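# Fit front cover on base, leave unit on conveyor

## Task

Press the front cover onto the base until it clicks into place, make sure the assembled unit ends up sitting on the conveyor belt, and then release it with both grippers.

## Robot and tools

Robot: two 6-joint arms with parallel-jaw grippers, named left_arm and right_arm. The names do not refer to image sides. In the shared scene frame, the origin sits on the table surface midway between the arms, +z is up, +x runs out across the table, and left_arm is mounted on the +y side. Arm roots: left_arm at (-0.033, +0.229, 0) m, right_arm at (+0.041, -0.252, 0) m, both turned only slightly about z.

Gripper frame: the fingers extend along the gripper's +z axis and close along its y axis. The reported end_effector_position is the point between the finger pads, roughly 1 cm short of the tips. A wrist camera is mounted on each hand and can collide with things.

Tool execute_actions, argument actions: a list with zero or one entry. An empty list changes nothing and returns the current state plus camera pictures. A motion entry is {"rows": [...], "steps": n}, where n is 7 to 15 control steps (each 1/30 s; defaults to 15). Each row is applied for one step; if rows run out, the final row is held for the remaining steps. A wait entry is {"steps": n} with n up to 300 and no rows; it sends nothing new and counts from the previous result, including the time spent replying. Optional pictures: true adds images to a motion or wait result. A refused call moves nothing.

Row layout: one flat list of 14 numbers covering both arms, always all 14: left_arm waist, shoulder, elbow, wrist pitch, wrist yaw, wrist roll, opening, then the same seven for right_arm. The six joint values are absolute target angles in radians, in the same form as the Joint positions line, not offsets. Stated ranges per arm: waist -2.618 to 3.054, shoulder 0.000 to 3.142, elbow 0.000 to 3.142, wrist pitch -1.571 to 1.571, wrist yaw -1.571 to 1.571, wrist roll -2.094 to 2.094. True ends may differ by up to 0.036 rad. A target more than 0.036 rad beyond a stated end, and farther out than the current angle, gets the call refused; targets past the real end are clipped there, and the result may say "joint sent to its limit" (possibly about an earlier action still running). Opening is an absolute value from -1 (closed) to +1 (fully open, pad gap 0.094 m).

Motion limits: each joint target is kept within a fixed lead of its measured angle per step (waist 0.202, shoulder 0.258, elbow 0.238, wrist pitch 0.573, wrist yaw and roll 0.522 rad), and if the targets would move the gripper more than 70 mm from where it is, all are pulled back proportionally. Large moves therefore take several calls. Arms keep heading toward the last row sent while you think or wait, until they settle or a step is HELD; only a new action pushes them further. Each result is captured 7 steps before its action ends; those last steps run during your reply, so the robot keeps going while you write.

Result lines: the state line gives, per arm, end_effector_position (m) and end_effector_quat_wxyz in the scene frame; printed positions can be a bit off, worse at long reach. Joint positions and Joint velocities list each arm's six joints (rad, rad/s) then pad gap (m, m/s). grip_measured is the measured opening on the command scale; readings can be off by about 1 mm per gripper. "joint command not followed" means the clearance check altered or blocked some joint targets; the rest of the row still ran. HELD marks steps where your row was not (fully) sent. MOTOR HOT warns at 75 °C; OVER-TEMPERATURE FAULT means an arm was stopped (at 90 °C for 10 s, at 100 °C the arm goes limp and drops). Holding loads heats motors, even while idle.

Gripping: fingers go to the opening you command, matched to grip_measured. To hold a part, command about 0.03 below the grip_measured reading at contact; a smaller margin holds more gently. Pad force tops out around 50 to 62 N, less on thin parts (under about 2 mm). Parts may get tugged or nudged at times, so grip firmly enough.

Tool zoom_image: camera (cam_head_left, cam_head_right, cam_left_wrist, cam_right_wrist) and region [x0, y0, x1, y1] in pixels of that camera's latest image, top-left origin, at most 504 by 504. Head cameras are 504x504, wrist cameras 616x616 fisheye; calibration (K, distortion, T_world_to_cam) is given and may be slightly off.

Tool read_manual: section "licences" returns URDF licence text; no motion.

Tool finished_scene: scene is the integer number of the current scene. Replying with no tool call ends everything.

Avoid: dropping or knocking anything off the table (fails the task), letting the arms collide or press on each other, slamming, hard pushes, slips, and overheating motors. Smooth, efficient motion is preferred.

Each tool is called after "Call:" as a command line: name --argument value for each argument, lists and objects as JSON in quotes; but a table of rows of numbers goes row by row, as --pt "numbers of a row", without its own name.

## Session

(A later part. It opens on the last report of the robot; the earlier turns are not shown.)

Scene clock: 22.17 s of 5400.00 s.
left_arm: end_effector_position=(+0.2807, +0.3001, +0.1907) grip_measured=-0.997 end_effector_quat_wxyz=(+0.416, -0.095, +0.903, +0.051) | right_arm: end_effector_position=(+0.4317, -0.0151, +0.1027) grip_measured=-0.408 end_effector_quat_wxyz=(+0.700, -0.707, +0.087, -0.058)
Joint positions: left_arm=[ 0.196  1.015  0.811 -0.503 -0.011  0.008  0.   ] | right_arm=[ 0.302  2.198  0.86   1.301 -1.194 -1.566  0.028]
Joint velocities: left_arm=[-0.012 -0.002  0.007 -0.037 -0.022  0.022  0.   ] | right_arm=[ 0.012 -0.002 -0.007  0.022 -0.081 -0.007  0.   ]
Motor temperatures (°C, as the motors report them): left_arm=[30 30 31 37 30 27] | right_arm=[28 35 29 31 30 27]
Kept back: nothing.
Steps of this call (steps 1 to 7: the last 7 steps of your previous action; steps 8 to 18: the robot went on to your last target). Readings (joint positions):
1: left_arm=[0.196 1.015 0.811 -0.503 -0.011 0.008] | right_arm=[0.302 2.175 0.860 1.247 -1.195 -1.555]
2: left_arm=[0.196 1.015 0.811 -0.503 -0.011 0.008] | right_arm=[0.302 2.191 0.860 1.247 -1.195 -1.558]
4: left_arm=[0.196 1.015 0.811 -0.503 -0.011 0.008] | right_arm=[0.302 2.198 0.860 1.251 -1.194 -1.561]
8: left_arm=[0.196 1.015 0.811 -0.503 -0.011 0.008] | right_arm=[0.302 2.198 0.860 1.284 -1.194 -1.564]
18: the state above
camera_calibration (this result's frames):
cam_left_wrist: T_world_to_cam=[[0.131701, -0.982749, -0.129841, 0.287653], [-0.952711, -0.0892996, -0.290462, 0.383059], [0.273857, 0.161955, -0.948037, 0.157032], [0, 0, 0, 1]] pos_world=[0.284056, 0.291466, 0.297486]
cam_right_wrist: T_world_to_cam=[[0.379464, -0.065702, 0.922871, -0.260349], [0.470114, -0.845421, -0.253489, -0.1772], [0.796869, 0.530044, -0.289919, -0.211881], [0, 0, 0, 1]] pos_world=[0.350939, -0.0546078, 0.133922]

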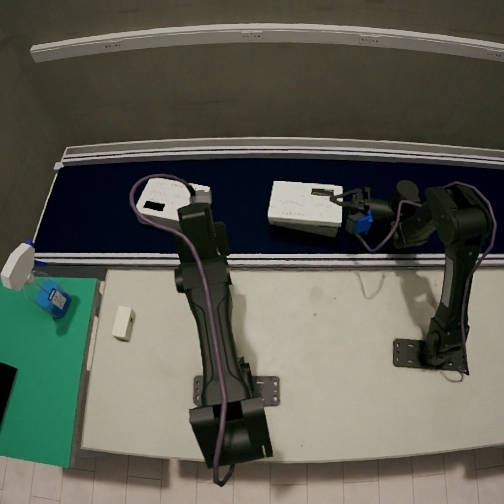

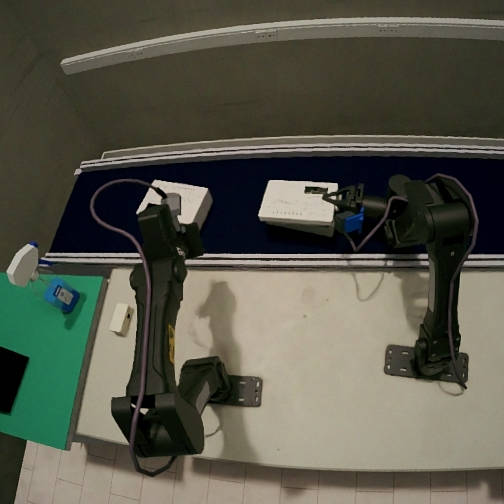

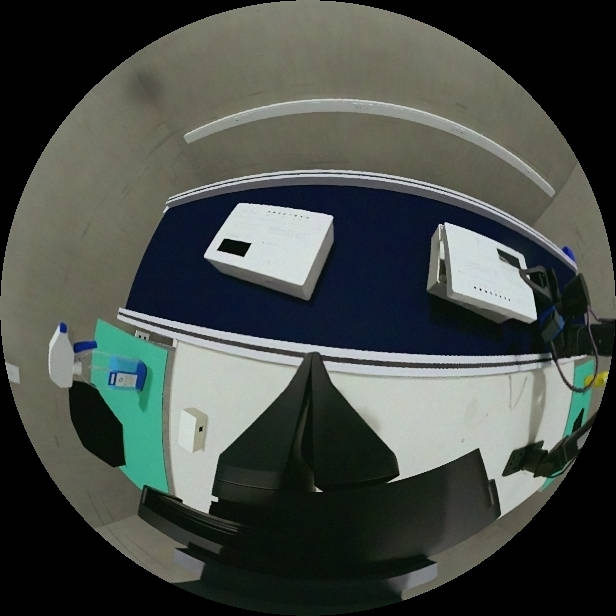

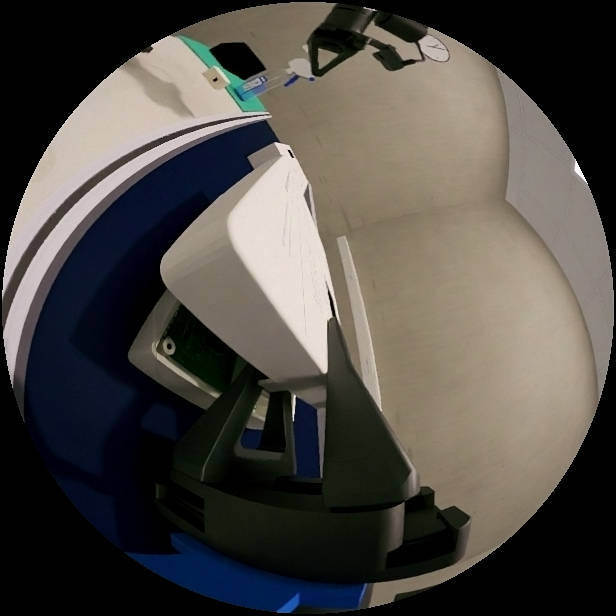

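Call:
execute_actions --actions '[{"rows":[[0.2,1.0,0.8,-0.5,0,0,-1,0.3,2.18,0.85,1.35,-1.13,-1.57,-0.52],[0.2,1.0,0.8,-0.5,0,0,-1,0.3,2.19,0.84,1.38,-1.07,-1.57,-0.52]],"steps":15}]'

Call:
execute_actions --actions '[{"steps":15}]' --pictures true

Call:
zoom_image --camera "cam_head_left" --region '[250,150,410,250]'

Scene clock: 22.73 s of 5400.00 s.
left_arm: end_effector_position=(+0.2807, +0.3001, +0.1907) grip_measured=-0.997 end_effector_quat_wxyz=(+0.416, -0.095, +0.903, +0.051) | right_arm: end_effector_position=(+0.4452, -0.0197, +0.1049) grip_measured=-0.408 end_effector_quat_wxyz=(+0.698, -0.700, +0.110, -0.100)
Joint positions: left_arm=[ 0.196  1.015  0.811 -0.503 -0.011  0.008  0.   ] | right_arm=[ 0.302  2.198  0.848  1.34  -1.101 -1.566  0.028]
Joint velocities: left_arm=[-0.007 -0.017 -0.012 -0.066 -0.007  0.037  0.001] | right_arm=[ 0.017 -0.012 -0.012  0.095  0.154 -0.037  0.   ]
Motor temperatures (°C, as the motors report them): left_arm=[30 30 31 37 30 27] | right_arm=[28 35 29 31 30 27]
Steps of this call (steps 1 to 9: the robot went on to your last target; steps 10 to 17: the first 8 steps of this action). Readings (joint positions):
10: left_arm=[0.196 1.015 0.811 -0.503 -0.011 0.008] | right_arm=[0.302 2.198 0.859 1.305 -1.188 -1.566]
11: left_arm=[0.196 1.015 0.811 -0.503 -0.011 0.008] | right_arm=[0.302 2.198 0.857 1.312 -1.170 -1.566]
13: left_arm=[0.196 1.015 0.811 -0.503 -0.011 0.008] | right_arm=[0.302 2.198 0.851 1.327 -1.135 -1.566]
17: the state above

Scene clock: 23.23 s of 5400.00 s.
left_arm: end_effector_position=(+0.2807, +0.3001, +0.1907) grip_measured=-0.997 end_effector_quat_wxyz=(+0.416, -0.095, +0.903, +0.051) | right_arm: end_effector_position=(+0.4488, -0.0208, +0.1061) grip_measured=-0.408 end_effector_quat_wxyz=(+0.698, -0.698, +0.115, -0.110)
Joint positions: left_arm=[ 0.196  1.015  0.811 -0.503 -0.011  0.008  0.   ] | right_arm=[ 0.302  2.198  0.848  1.349 -1.08  -1.566  0.028]
Joint velocities: left_arm=[ 0.002  0.012  0.002 -0.007  0.007 -0.022  0.001] | right_arm=[-0.012  0.012 -0.012  0.066 -0.007 -0.066 -0.001]
Motor temperatures (°C, as the motors report them): left_arm=[30 30 31 37 30 27] | right_arm=[28 35 29 31 30 27]
Kept back: nothing.
Steps of this call (steps 1 to 7: the last 7 steps of your previous action; steps 8 to 15: the robot went on to your last target). Readings (joint positions):
1: left_arm=[0.196 1.015 0.811 -0.503 -0.011 0.008] | right_arm=[0.302 2.198 0.848 1.342 -1.096 -1.566]
2: left_arm=[0.196 1.015 0.811 -0.503 -0.011 0.008] | right_arm=[0.302 2.198 0.848 1.344 -1.093 -1.566]
4: left_arm=[0.196 1.015 0.811 -0.503 -0.011 0.008] | right_arm=[0.302 2.198 0.848 1.346 -1.087 -1.566]
8: left_arm=[0.196 1.015 0.811 -0.503 -0.011 0.008] | right_arm=[0.302 2.198 0.848 1.348 -1.082 -1.566]
15: the state above
camera_calibration (this result's frames):
cam_left_wrist: T_world_to_cam=[[0.131701, -0.982749, -0.129841, 0.287653], [-0.952711, -0.0892996, -0.290462, 0.383059], [0.273857, 0.161955, -0.948037, 0.157032], [0, 0, 0, 1]] pos_world=[0.284056, 0.291466, 0.297486]
cam_right_wrist: T_world_to_cam=[[0.336548, -0.11028, 0.935187, -0.253322], [0.37928, -0.893126, -0.241812, -0.15069], [0.861906, 0.436079, -0.258752, -0.255915], [0, 0, 0, 1]] pos_world=[0.362983, -0.0509229, 0.134246]

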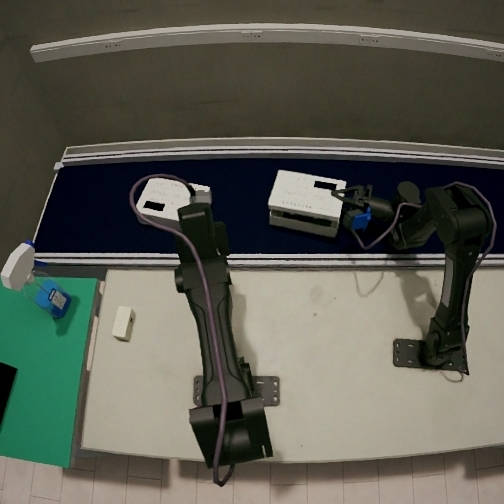

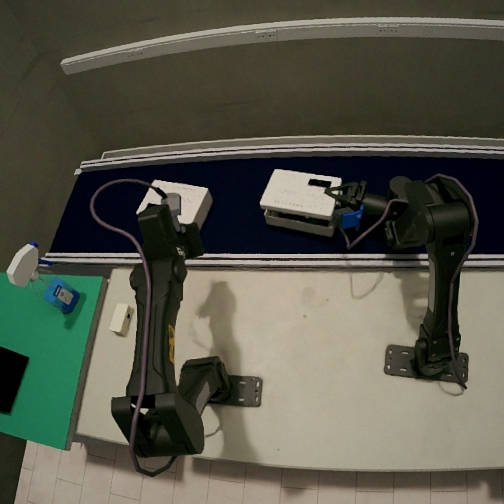

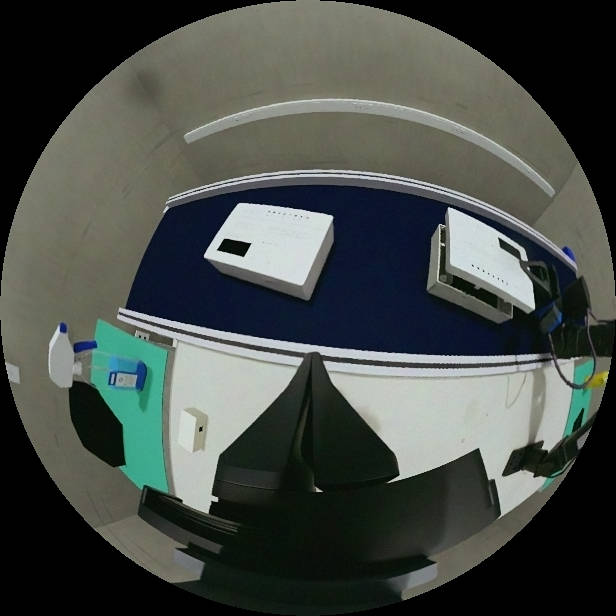

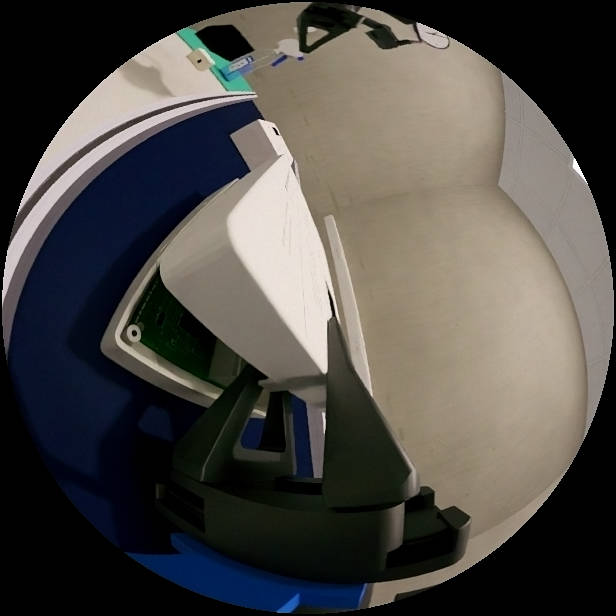

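Region (250, 150, 410, 250) of cam_head_left's 504x504 image, scaled by 3.150, with more detail than that image has; it fills the top 315 rows of this view, and the rest is white.

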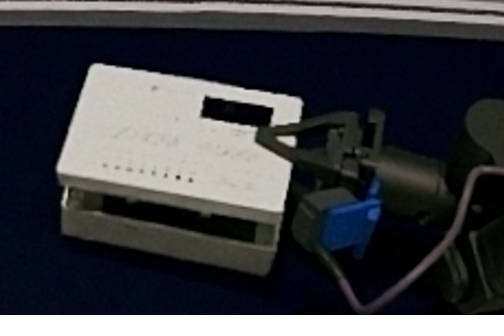

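Call:
execute_actions --actions '[{"rows":[[0.2,1.0,0.8,-0.5,0,0,-1,0.285,2.19,0.81,1.42,-1.09,-1.57,-0.52],[0.2,1.0,0.8,-0.5,0,0,-1,0.285,2.225,0.805,1.45,-1.09,-1.57,-0.52]],"steps":15}]'

Call:
execute_actions --actions '[{"steps":15}]' --pictures true

Call:
zoom_image --camera "cam_head_left" --region '[250,160,370,250]'

Call:
zoom_image --camera "cam_left_wrist" --region '[410,190,560,340]'

Scene clock: 23.97 s of 5400.00 s.
left_arm: end_effector_position=(+0.2807, +0.3001, +0.1907) grip_measured=-0.997 end_effector_quat_wxyz=(+0.416, -0.095, +0.903, +0.051) | right_arm: end_effector_position=(+0.4418, -0.0264, +0.0938) grip_measured=-0.408 end_effector_quat_wxyz=(+0.697, -0.699, +0.121, -0.110)
Joint positions: left_arm=[ 0.196  1.015  0.811 -0.503 -0.011  0.008  0.   ] | right_arm=[ 0.292  2.224  0.81   1.402 -1.081 -1.566  0.028]
Joint velocities: left_arm=[ 0.007 -0.007  0.002 -0.022 -0.037 -0.066 -0.   ] | right_arm=[ 0.002  0.032 -0.007  0.022  0.007 -0.066 -0.001]
Motor temperatures (°C, as the motors report them): left_arm=[30 30 31 37 30 27] | right_arm=[28 35 29 31 30 27]
Steps of this call (steps 1 to 14: the robot went on to your last target; steps 15 to 22: the first 8 steps of this action). Readings (joint positions):
15: left_arm=[0.196 1.015 0.811 -0.503 -0.011 0.008] | right_arm=[0.301 2.198 0.844 1.354 -1.079 -1.566]
16: left_arm=[0.196 1.015 0.811 -0.503 -0.011 0.008] | right_arm=[0.300 2.199 0.835 1.368 -1.080 -1.566]
18: left_arm=[0.196 1.015 0.811 -0.503 -0.011 0.008] | right_arm=[0.295 2.207 0.819 1.392 -1.081 -1.566]
22: the state above

Scene clock: 24.47 s of 5400.00 s.
left_arm: end_effector_position=(+0.2807, +0.3001, +0.1907) grip_measured=-0.997 end_effector_quat_wxyz=(+0.416, -0.095, +0.903, +0.051) | right_arm: end_effector_position=(+0.4418, -0.0264, +0.0959) grip_measured=-0.408 end_effector_quat_wxyz=(+0.698, -0.697, +0.116, -0.115)
Joint positions: left_arm=[ 0.196  1.015  0.811 -0.503 -0.011  0.008  0.   ] | right_arm=[ 0.292  2.225  0.81   1.418 -1.081 -1.566  0.028]
Joint velocities: left_arm=[ 0.002 -0.002 -0.002 -0.022 -0.051 -0.022 -0.001] | right_arm=[-0.012 -0.002 -0.017  0.022  0.051 -0.022  0.001]
Motor temperatures (°C, as the motors report them): left_arm=[30 30 31 37 30 27] | right_arm=[28 35 29 31 30 27]
Kept back: nothing.
Steps of this call (steps 1 to 7: the last 7 steps of your previous action; steps 8 to 15: the robot went on to your last target). Readings (joint positions):
1: left_arm=[0.196 1.015 0.811 -0.503 -0.011 0.008] | right_arm=[0.292 2.225 0.810 1.403 -1.081 -1.566]
2: left_arm=[0.196 1.015 0.811 -0.503 -0.011 0.008] | right_arm=[0.292 2.225 0.810 1.405 -1.081 -1.566]
4: left_arm=[0.196 1.015 0.811 -0.503 -0.011 0.008] | right_arm=[0.292 2.225 0.810 1.411 -1.081 -1.566]
8: left_arm=[0.196 1.015 0.811 -0.503 -0.011 0.008] | right_arm=[0.292 2.225 0.810 1.416 -1.081 -1.566]
15: the state above
camera_calibration (this result's frames):
cam_left_wrist: T_world_to_cam=[[0.131701, -0.982749, -0.129841, 0.287653], [-0.952711, -0.0892996, -0.290462, 0.383059], [0.273857, 0.161955, -0.948037, 0.157032], [0, 0, 0, 1]] pos_world=[0.284056, 0.291466, 0.297486]
cam_right_wrist: T_world_to_cam=[[0.330691, -0.113733, 0.936861, -0.239711], [0.373038, -0.896114, -0.240461, -0.152935], [0.866883, 0.429003, -0.25391, -0.252957], [0, 0, 0, 1]] pos_world=[0.355605, -0.0557907, 0.123572]

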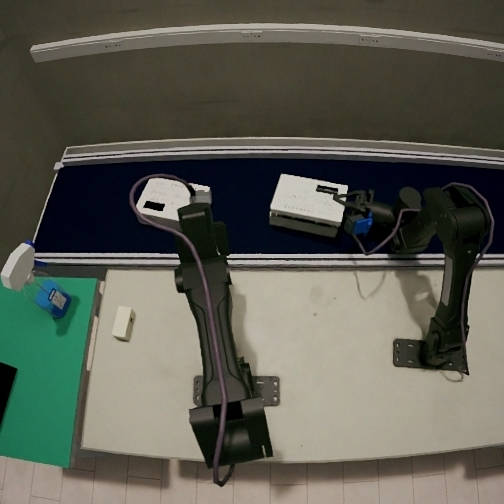

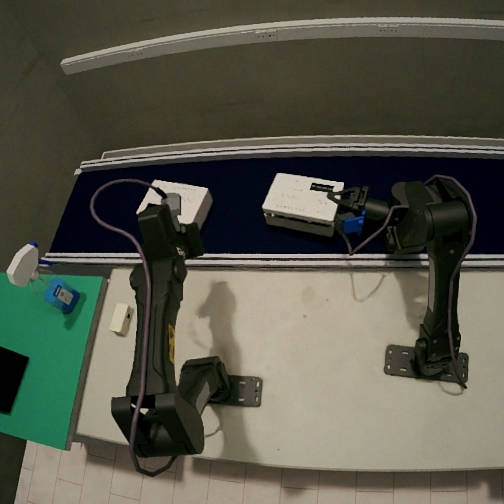

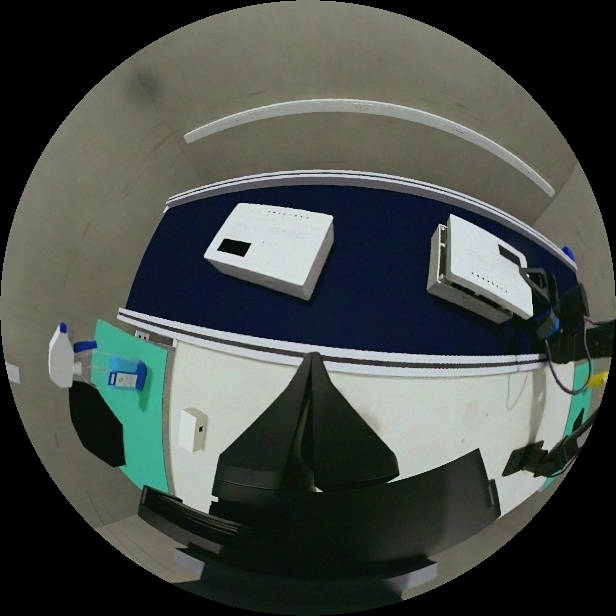

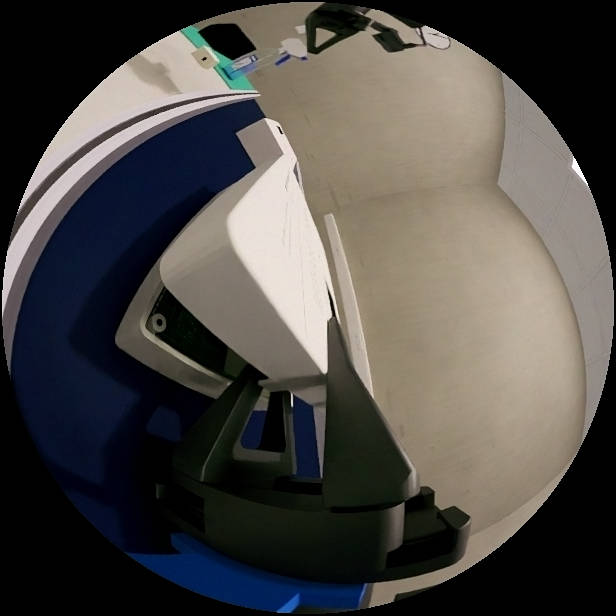

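Region (250, 160, 370, 250) of cam_head_left's 504x504 image, scaled by 4.200, with more detail than that image has; it fills the top 378 rows of this view, and the rest is white.

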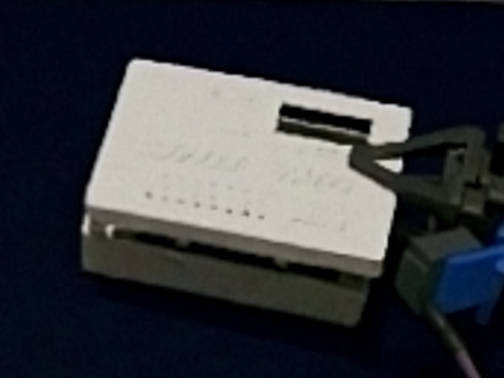

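Region (410, 190, 560, 340) of cam_left_wrist's 616x616 image, scaled by 3.360, with more detail than that image has.

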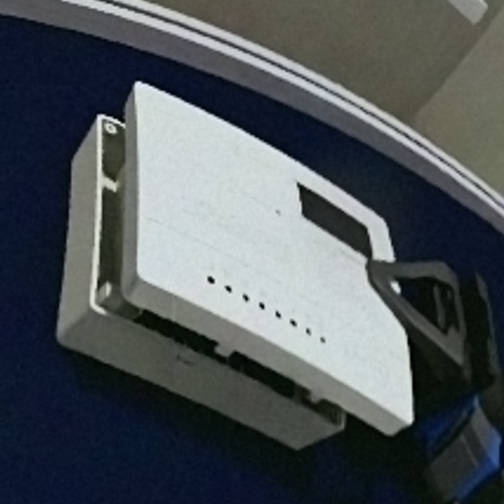

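Call:
execute_actions --actions '[{"rows":[[0.2,1.0,0.8,-0.5,0,0,-1,0.285,2.225,0.805,1.45,-1.12,-1.57,-0.52],[0.2,1.0,0.8,-0.5,0,0,-1,0.285,2.225,0.805,1.45,-1.12,-1.57,-0.52],[0.2,1.0,0.8,-0.5,0,0,-1,0.285,2.245,0.805,1.46,-1.12,-1.57,-0.52],[0.2,1.0,0.8,-0.5,0,0,-1,0.285,2.265,0.805,1.47,-1.12,-1.57,-0.52]],"steps":15}]'

Call:
execute_actions --actions '[{"steps":15}]' --pictures true

Call:
zoom_image --camera "cam_head_left" --region '[250,160,370,250]'

Call:
zoom_image --camera "cam_left_wrist" --region '[410,190,560,340]'

Scene clock: 26.43 s of 5400.00 s.
left_arm: end_effector_position=(+0.2807, +0.3001, +0.1907) grip_measured=-0.997 end_effector_quat_wxyz=(+0.416, -0.095, +0.903, +0.051) | right_arm: end_effector_position=(+0.4369, -0.0253, +0.0848) grip_measured=-0.408 end_effector_quat_wxyz=(+0.698, -0.700, +0.113, -0.101)
Joint positions: left_arm=[ 0.196  1.015  0.811 -0.503 -0.011  0.008  0.   ] | right_arm=[ 0.292  2.259  0.81   1.436 -1.105 -1.566  0.028]
Joint velocities: left_arm=[-0.007  0.002 -0.007 -0.037 -0.037 -0.007 -0.   ] | right_arm=[-0.007  0.129 -0.012 -0.007  0.022  0.007 -0.   ]
Motor temperatures (°C, as the motors report them): left_arm=[30 30 31 37 30 27] | right_arm=[28 35 29 32 30 27]
Steps of this call (steps 1 to 15: the robot went on to your last target; steps 16 to 51: nothing new was sent; steps 52 to 59: the first 8 steps of this action). Readings (joint positions):
52: left_arm=[0.196 1.015 0.811 -0.503 -0.011 0.008] | right_arm=[0.292 2.225 0.810 1.418 -1.085 -1.566]
53: left_arm=[0.196 1.015 0.811 -0.503 -0.011 0.008] | right_arm=[0.292 2.225 0.810 1.419 -1.090 -1.566]
55: left_arm=[0.196 1.015 0.811 -0.503 -0.011 0.008] | right_arm=[0.292 2.231 0.810 1.428 -1.098 -1.566]
59: the state above

Scene clock: 26.93 s of 5400.00 s.
left_arm: end_effector_position=(+0.2807, +0.3001, +0.1907) grip_measured=-0.997 end_effector_quat_wxyz=(+0.416, -0.095, +0.903, +0.051) | right_arm: end_effector_position=(+0.4360, -0.0251, +0.0828) grip_measured=-0.408 end_effector_quat_wxyz=(+0.698, -0.701, +0.113, -0.099)
Joint positions: left_arm=[ 0.196  1.015  0.811 -0.503 -0.011  0.008  0.   ] | right_arm=[ 0.292  2.265  0.81   1.439 -1.109 -1.566  0.028]
Joint velocities: left_arm=[-0.022 -0.012  0.012 -0.007  0.022 -0.037 -0.   ] | right_arm=[-0.007 -0.002 -0.002  0.022  0.007 -0.022 -0.001]
Motor temperatures (°C, as the motors report them): left_arm=[30 30 31 37 30 27] | right_arm=[28 35 29 32 30 27]
Kept back: nothing.
Steps of this call (steps 1 to 7: the last 7 steps of your previous action; steps 8 to 15: the robot went on to your last target). Readings (joint positions):
1: left_arm=[0.196 1.015 0.811 -0.503 -0.011 0.008] | right_arm=[0.292 2.262 0.810 1.436 -1.106 -1.566]
2: left_arm=[0.196 1.015 0.811 -0.503 -0.011 0.008] | right_arm=[0.292 2.264 0.810 1.436 -1.107 -1.566]
4: left_arm=[0.196 1.015 0.811 -0.503 -0.011 0.008] | right_arm=[0.292 2.265 0.810 1.437 -1.108 -1.566]
8: left_arm=[0.196 1.015 0.811 -0.503 -0.011 0.008] | right_arm=[0.292 2.265 0.810 1.439 -1.109 -1.566]
15: the state above
All arms were judged still, so your last target was given up. Only a new action makes them travel on or press farther. Fingers that are still opening or closing keep moving.
camera_calibration (this result's frames):
cam_left_wrist: T_world_to_cam=[[0.131701, -0.982749, -0.129841, 0.287653], [-0.952711, -0.0892996, -0.290462, 0.383059], [0.273857, 0.161955, -0.948037, 0.157032], [0, 0, 0, 1]] pos_world=[0.284056, 0.291466, 0.297486]
cam_right_wrist: T_world_to_cam=[[0.350907, -0.101731, 0.930868, -0.233366], [0.393033, -0.886279, -0.245019, -0.160831], [0.849935, 0.45184, -0.271018, -0.242456], [0, 0, 0, 1]] pos_world=[0.351174, -0.0567305, 0.112117]

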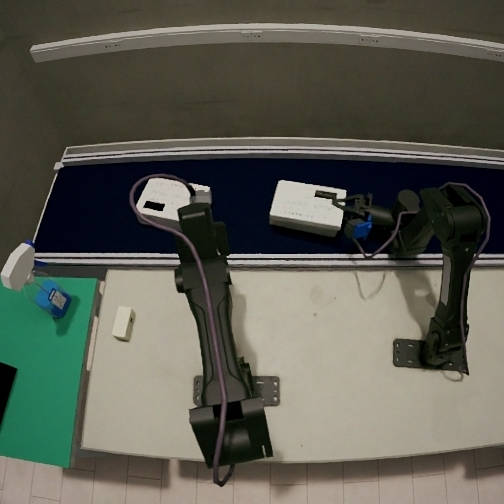

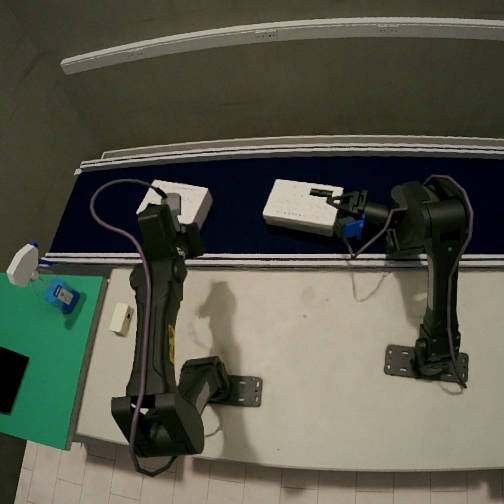

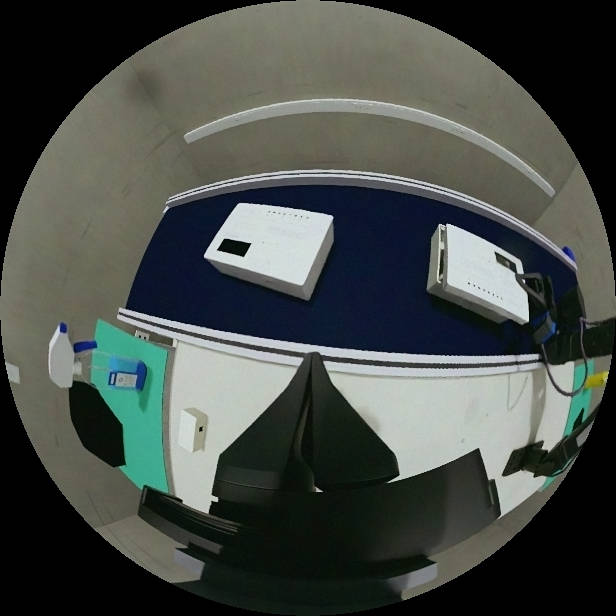

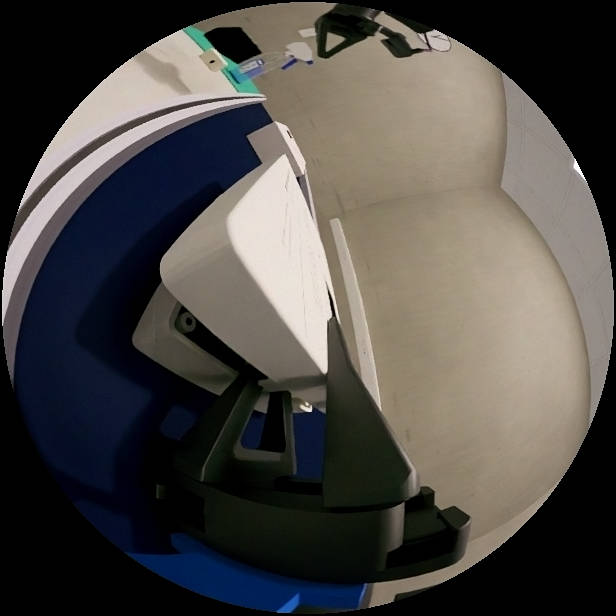

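Region (250, 160, 370, 250) of cam_head_left's 504x504 image, scaled by 4.200, with more detail than that image has; it fills the top 378 rows of this view, and the rest is white.

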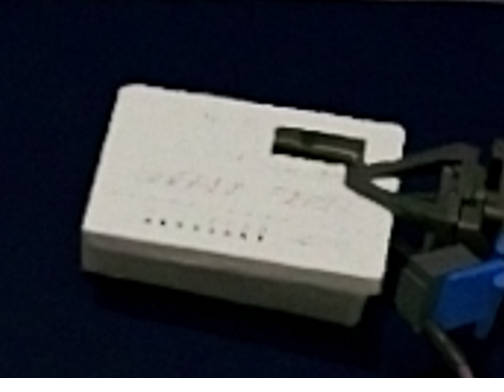

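Region (410, 190, 560, 340) of cam_left_wrist's 616x616 image, scaled by 3.360, with more detail than that image has.

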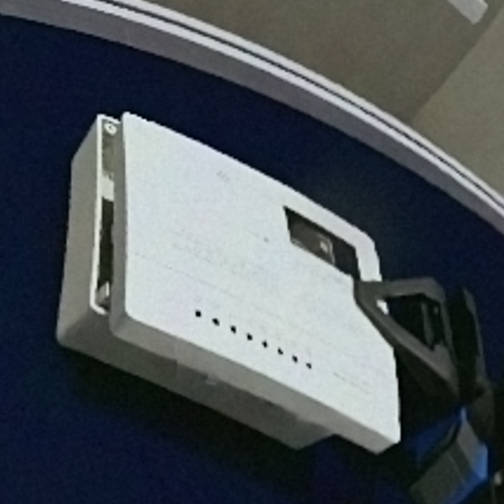

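Call:
execute_actions --actions '[{"rows":[[0.2,1.0,0.8,-0.5,0,0,-1,0.29,2.24,0.84,1.44,-1.11,-1.57,-0.52],[0.2,1.0,0.8,-0.5,0,0,-1,0.29,2.24,0.86,1.43,-1.11,-1.57,-0.52],[0.2,1.0,0.8,-0.5,0,0,-1,0.29,2.25,0.86,1.43,-1.11,-1.57,-0.52],[0.2,1.0,0.8,-0.5,0,0,-1,0.29,2.26,0.86,1.43,-1.11,-1.57,-0.52],[0.2,1.0,0.8,-0.5,0,0,-1,0.29,2.28,0.86,1.43,-1.11,-1.57,-0.52]],"steps":15}]'

Call:
execute_actions --actions '[{"steps":15}]' --pictures true

Call:
zoom_image --camera "cam_head_left" --region '[250,160,370,250]'

Call:
zoom_image --camera "cam_left_wrist" --region '[410,190,560,340]'

Scene clock: 27.67 s of 5400.00 s.
left_arm: end_effector_position=(+0.2807, +0.3001, +0.1907) grip_measured=-0.997 end_effector_quat_wxyz=(+0.416, -0.095, +0.903, +0.051) | right_arm: end_effector_position=(+0.4428, -0.0239, +0.0891) grip_measured=-0.408 end_effector_quat_wxyz=(+0.700, -0.698, +0.104, -0.107)
Joint positions: left_arm=[ 0.196  1.015  0.811 -0.503 -0.011  0.008  0.   ] | right_arm=[ 0.292  2.265  0.84   1.433 -1.11  -1.566  0.028]
Joint velocities: left_arm=[-0.002 -0.007  0.002 -0.066  0.037  0.051 -0.001] | right_arm=[-0.002 -0.007  0.017  0.022 -0.037 -0.007 -0.   ]
Motor temperatures (°C, as the motors report them): left_arm=[30 30 31 37 30 27] | right_arm=[28 36 29 32 30 27]
Steps of this call (steps 1 to 14: nothing new was sent; steps 15 to 22: the first 8 steps of this action). Readings (joint positions):
15: left_arm=[0.196 1.015 0.811 -0.503 -0.011 0.008] | right_arm=[0.292 2.265 0.810 1.439 -1.109 -1.566]
16: left_arm=[0.196 1.015 0.811 -0.503 -0.011 0.008] | right_arm=[0.292 2.265 0.814 1.438 -1.110 -1.566]
18: left_arm=[0.196 1.015 0.811 -0.503 -0.011 0.008] | right_arm=[0.292 2.265 0.828 1.433 -1.110 -1.566]
22: the state above

Scene clock: 28.17 s of 5400.00 s.
left_arm: end_effector_position=(+0.2807, +0.3001, +0.1907) grip_measured=-0.997 end_effector_quat_wxyz=(+0.416, -0.095, +0.903, +0.051) | right_arm: end_effector_position=(+0.4428, -0.0239, +0.0890) grip_measured=-0.408 end_effector_quat_wxyz=(+0.700, -0.698, +0.105, -0.106)
Joint positions: left_arm=[ 0.196  1.015  0.811 -0.503 -0.011  0.008  0.   ] | right_arm=[ 0.292  2.265  0.84   1.432 -1.11  -1.566  0.028]
Joint velocities: left_arm=[-0.002 -0.007  0.002  0.051 -0.066 -0.007 -0.   ] | right_arm=[-0.002 -0.002  0.012 -0.007 -0.051 -0.007  0.   ]
Motor temperatures (°C, as the motors report them): left_arm=[30 30 31 37 30 27] | right_arm=[28 36 29 32 30 27]
Kept back: nothing.
Steps of this call (steps 1 to 7: the last 7 steps of your previous action; steps 8 to 15: the robot went on to your last target). Readings (joint positions):
1: left_arm=[0.196 1.015 0.811 -0.503 -0.011 0.008] | right_arm=[0.292 2.265 0.840 1.432 -1.110 -1.566]
2: left_arm=[0.196 1.015 0.811 -0.503 -0.011 0.008] | right_arm=[0.292 2.265 0.840 1.432 -1.110 -1.566]
4: left_arm=[0.196 1.015 0.811 -0.503 -0.011 0.008] | right_arm=[0.292 2.265 0.840 1.432 -1.110 -1.566]
8: left_arm=[0.196 1.015 0.811 -0.503 -0.011 0.008] | right_arm=[0.292 2.265 0.840 1.432 -1.110 -1.566]
15: the state above
All arms were judged still, so your last target was given up. Only a new action makes them travel on or press farther. Fingers that are still opening or closing keep moving.
camera_calibration (this result's frames):
cam_left_wrist: T_world_to_cam=[[0.131701, -0.982749, -0.129841, 0.287653], [-0.952711, -0.0892996, -0.290462, 0.383059], [0.273857, 0.161955, -0.948037, 0.157032], [0, 0, 0, 1]] pos_world=[0.284056, 0.291466, 0.297486]
cam_right_wrist: T_world_to_cam=[[0.329558, -0.104833, 0.938297, -0.232727], [0.399608, -0.884921, -0.239224, -0.164313], [0.855398, 0.453789, -0.249741, -0.251366], [0, 0, 0, 1]] pos_world=[0.357376, -0.0557345, 0.116283]

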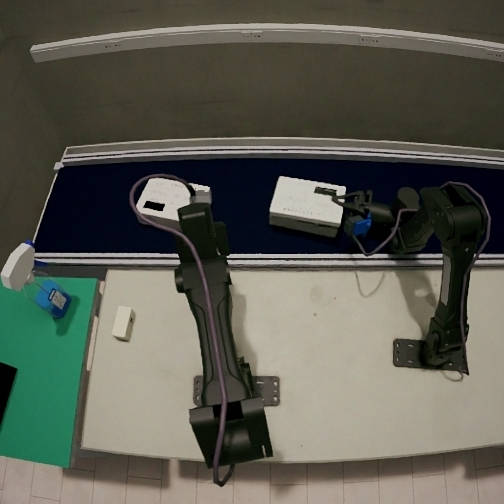

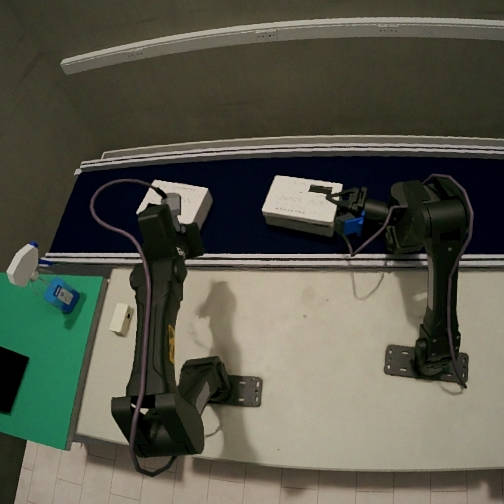

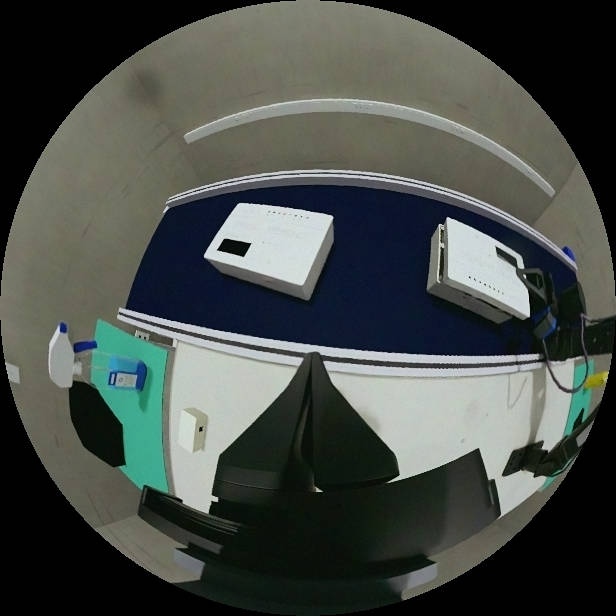

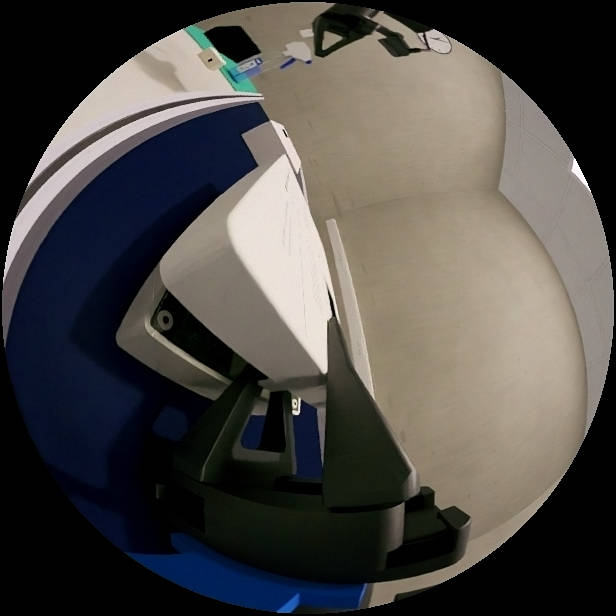

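Region (250, 160, 370, 250) of cam_head_left's 504x504 image, scaled by 4.200, with more detail than that image has; it fills the top 378 rows of this view, and the rest is white.

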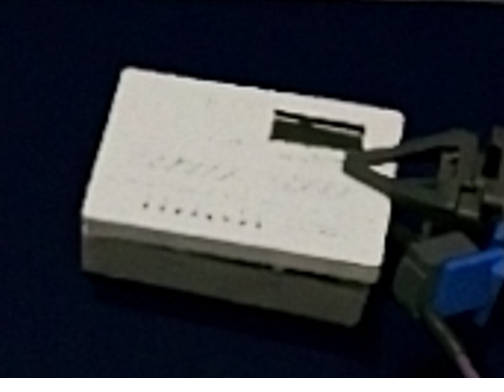

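Region (410, 190, 560, 340) of cam_left_wrist's 616x616 image, scaled by 3.360, with more detail than that image has.

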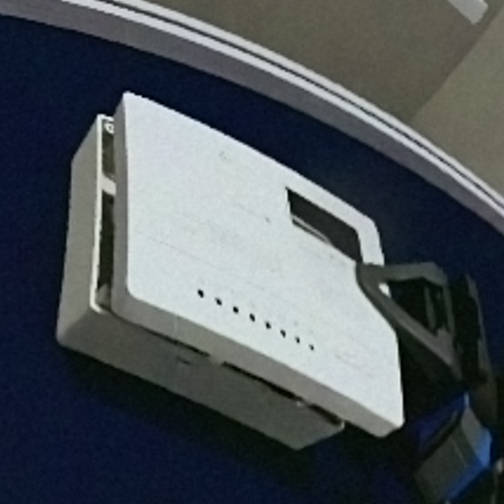

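Call:
execute_actions --actions '[{"rows":[[0,1.1,0.6,0.6,-0.44,1.51,-1,0.29,2.28,0.895,1.42,-1.11,-1.57,-0.52]],"steps":15}]'

Call:
execute_actions --actions '[{"rows":[[-0.4,1.4,0.3,1.3,-0.44,1.51,-1,0.29,2.305,0.895,1.43,-1.11,-1.57,-0.52]],"steps":15}]'

Call:
execute_actions --actions '[{"rows":[[-0.4,1.6,0.3,1.4,-0.44,1.51,-1,0.29,2.305,0.895,1.43,-1.11,-1.57,-0.52],[-0.4,1.7,0.3,1.42,-0.44,1.51,-1,0.29,2.305,0.895,1.43,-1.11,-1.57,-0.52],[-0.4,1.8,0.3,1.42,-0.44,1.51,-1,0.29,2.305,0.895,1.43,-1.11,-1.57,-0.52]],"steps":15}]'

Call:
execute_actions --actions '[{"steps":15}]' --pictures true

Call:
zoom_image --camera "cam_head_left" --region '[250,160,370,250]'

Call:
zoom_image --camera "cam_left_wrist" --region '[200,60,450,360]'

Scene clock: 28.97 s of 5400.00 s.
left_arm: end_effector_position=(+0.3403, +0.2969, +0.2190) grip_measured=-0.997 end_effector_quat_wxyz=(+0.499, +0.184, +0.773, +0.345) | right_arm: end_effector_position=(+0.4500, -0.0226, +0.0924) grip_measured=-0.408 end_effector_quat_wxyz=(+0.702, -0.696, +0.098, -0.112)
Joint positions: left_arm=[ 0.003  1.114  0.592  0.239 -0.339  0.743  0.   ] | right_arm=[ 0.292  2.274  0.874  1.425 -1.112 -1.566  0.028]
Joint velocities: left_arm=[ 0.002 -0.002  0.012  2.161 -0.564  2.659  0.   ] | right_arm=[ 0.002  0.002  0.022 -0.051 -0.037  0.066  0.001]
Motor temperatures (°C, as the motors report them): left_arm=[30 30 31 37 30 27] | right_arm=[28 36 29 32 30 27]
Steps of this call (steps 1 to 16: nothing new was sent; steps 17 to 24: the first 8 steps of this action). Readings (joint positions):
17: left_arm=[0.165 1.018 0.775 -0.415 -0.086 0.085] | right_arm=[0.292 2.266 0.844 1.431 -1.111 -1.566]
18: left_arm=[0.109 1.027 0.724 -0.284 -0.163 0.184] | right_arm=[0.292 2.270 0.854 1.429 -1.112 -1.566]
20: left_arm=[0.024 1.075 0.640 -0.072 -0.250 0.384] | right_arm=[0.292 2.274 0.869 1.426 -1.112 -1.566]
24: the state above

Scene clock: 29.47 s of 5400.00 s.
left_arm: end_effector_position=(+0.3409, +0.1625, +0.1753) grip_measured=-0.997 end_effector_quat_wxyz=(+0.499, +0.473, +0.543, +0.482) | right_arm: end_effector_position=(+0.4496, -0.0227, +0.0835) grip_measured=-0.410 end_effector_quat_wxyz=(+0.700, -0.698, +0.104, -0.106)
Joint positions: left_arm=[-0.391  1.419  0.295  1.084 -0.425  1.469  0.   ] | right_arm=[ 0.292  2.297  0.875  1.429 -1.112 -1.568  0.028]
Joint velocities: left_arm=[-0.623  0.12  -0.349  0.667  0.007  0.227 -0.001] | right_arm=[ 0.002  0.017  0.007 -0.007  0.037 -0.037 -0.   ]
Motor temperatures (°C, as the motors report them): left_arm=[30 30 31 37 30 27] | right_arm=[28 36 29 32 30 27]
Steps of this call (steps 1 to 7: the last 7 steps of your previous action; steps 8 to 15: the first 8 steps of this action). Readings (joint positions):
8: left_arm=[-0.016 1.135 0.569 0.620 -0.427 1.346] | right_arm=[0.292 2.277 0.874 1.424 -1.112 -1.566]
9: left_arm=[-0.056 1.174 0.535 0.733 -0.435 1.367] | right_arm=[0.292 2.280 0.875 1.424 -1.112 -1.566]
11: left_arm=[-0.168 1.285 0.437 0.925 -0.438 1.409] | right_arm=[0.292 2.292 0.875 1.424 -1.112 -1.566]
15: the state above

Scene clock: 29.97 s of 5400.00 s.
left_arm: end_effector_position=(+0.3542, +0.1523, +0.1009) grip_measured=-0.997 end_effector_quat_wxyz=(+0.457, +0.518, +0.544, +0.476) | right_arm: end_effector_position=(+0.4496, -0.0227, +0.0835) grip_measured=-0.410 end_effector_quat_wxyz=(+0.700, -0.698, +0.104, -0.106)
Joint positions: left_arm=[-0.405  1.812  0.302  1.368 -0.43   1.507  0.   ] | right_arm=[ 0.292  2.297  0.875  1.429 -1.112 -1.568  0.028]
Joint velocities: left_arm=[ 0.002  0.046  0.002 -0.007 -0.081 -0.022 -0.001] | right_arm=[-0.002 -0.002  0.002 -0.007 -0.007  0.037 -0.001]
Motor temperatures (°C, as the motors report them): left_arm=[30 30 31 37 30 27] | right_arm=[28 36 29 32 30 27]
Steps of this call (steps 1 to 7: the last 7 steps of your previous action; steps 8 to 15: the first 8 steps of this action). Readings (joint positions):
8: left_arm=[-0.405 1.443 0.289 1.291 -0.429 1.501] | right_arm=[0.292 2.297 0.875 1.429 -1.112 -1.568]
9: left_arm=[-0.405 1.502 0.295 1.346 -0.430 1.501] | right_arm=[0.292 2.297 0.875 1.429 -1.112 -1.568]
11: left_arm=[-0.405 1.661 0.302 1.398 -0.430 1.502] | right_arm=[0.292 2.297 0.875 1.429 -1.112 -1.568]
15: the state above

Scene clock: 30.47 s of 5400.00 s.
left_arm: end_effector_position=(+0.3554, +0.1518, +0.1121) grip_measured=-0.997 end_effector_quat_wxyz=(+0.473, +0.503, +0.538, +0.483) | right_arm: end_effector_position=(+0.4496, -0.0227, +0.0835) grip_measured=-0.410 end_effector_quat_wxyz=(+0.700, -0.698, +0.104, -0.106)
Joint positions: left_arm=[-0.405  1.812  0.302  1.416 -0.43   1.508  0.   ] | right_arm=[ 0.292  2.297  0.875  1.429 -1.112 -1.568  0.028]
Joint velocities: left_arm=[-0.002  0.012 -0.007  0.022  0.051 -0.007 -0.   ] | right_arm=[ 0.012  0.017 -0.002  0.007 -0.051 -0.007 -0.001]
Motor temperatures (°C, as the motors report them): left_arm=[30 30 31 37 30 27] | right_arm=[28 36 29 32 30 27]
Kept back: nothing.
Steps of this call (steps 1 to 7: the last 7 steps of your previous action; steps 8 to 15: the robot went on to your last target). Readings (joint positions):
1: left_arm=[-0.405 1.812 0.302 1.371 -0.430 1.508] | right_arm=[0.292 2.297 0.875 1.429 -1.112 -1.568]
2: left_arm=[-0.405 1.812 0.302 1.383 -0.430 1.508] | right_arm=[0.292 2.297 0.875 1.429 -1.112 -1.568]
4: left_arm=[-0.405 1.812 0.302 1.397 -0.430 1.508] | right_arm=[0.292 2.297 0.875 1.429 -1.112 -1.568]
8: left_arm=[-0.405 1.812 0.302 1.410 -0.430 1.508] | right_arm=[0.292 2.297 0.875 1.429 -1.112 -1.568]
15: the state above
camera_calibration (this result's frames):
cam_left_wrist: T_world_to_cam=[[-0.0762646, 0.115119, -0.99042, 0.125574], [-0.5588, 0.817727, 0.138075, 0.0925148], [0.825788, 0.563977, 0.00196477, -0.277573], [0, 0, 0, 1]] pos_world=[0.290491, 0.066437, 0.112142]
cam_right_wrist: T_world_to_cam=[[0.329407, -0.103728, 0.938473, -0.22959], [0.401032, -0.884466, -0.238522, -0.16794], [0.854789, 0.454929, -0.249751, -0.258779], [0, 0, 0, 1]] pos_world=[0.364179, -0.054626, 0.110777]

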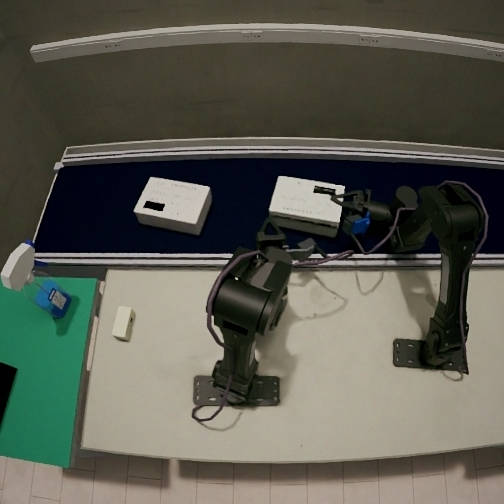

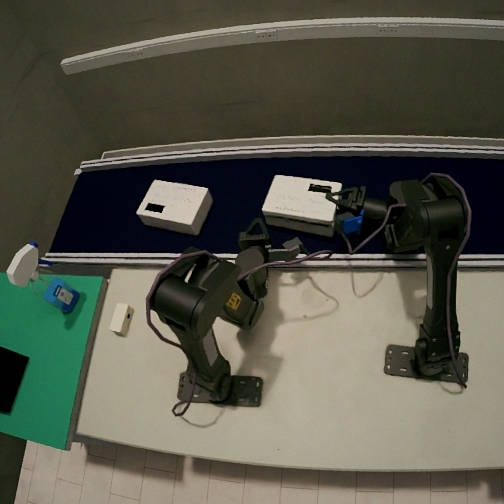

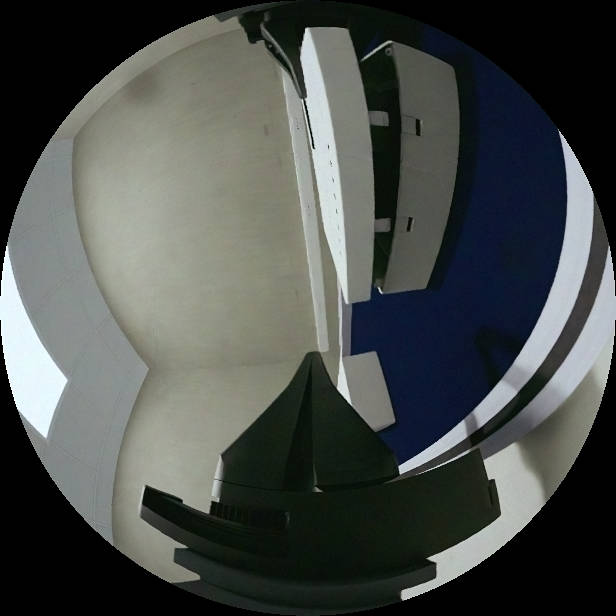

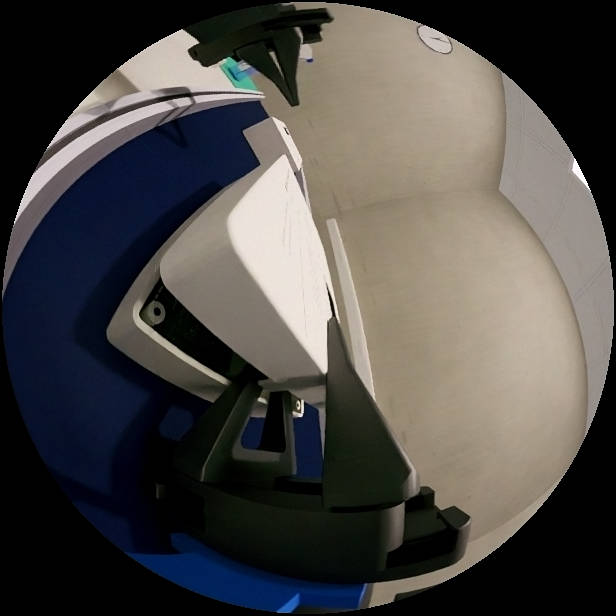

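Region (250, 160, 370, 250) of cam_head_left's 504x504 image, scaled by 4.200, with more detail than that image has; it fills the top 378 rows of this view, and the rest is white.

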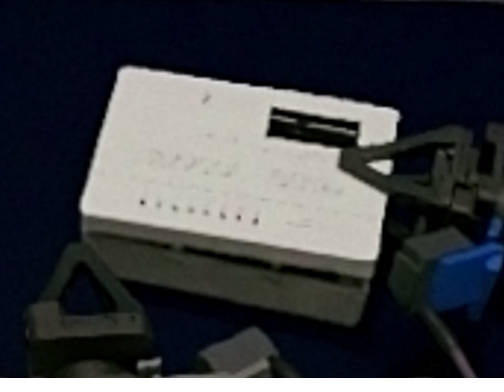

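Region (200, 60, 450, 360) of cam_left_wrist's 616x616 image, scaled by 1.680, with more detail than that image has.

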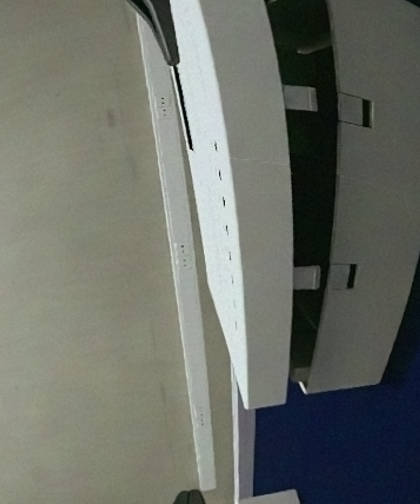

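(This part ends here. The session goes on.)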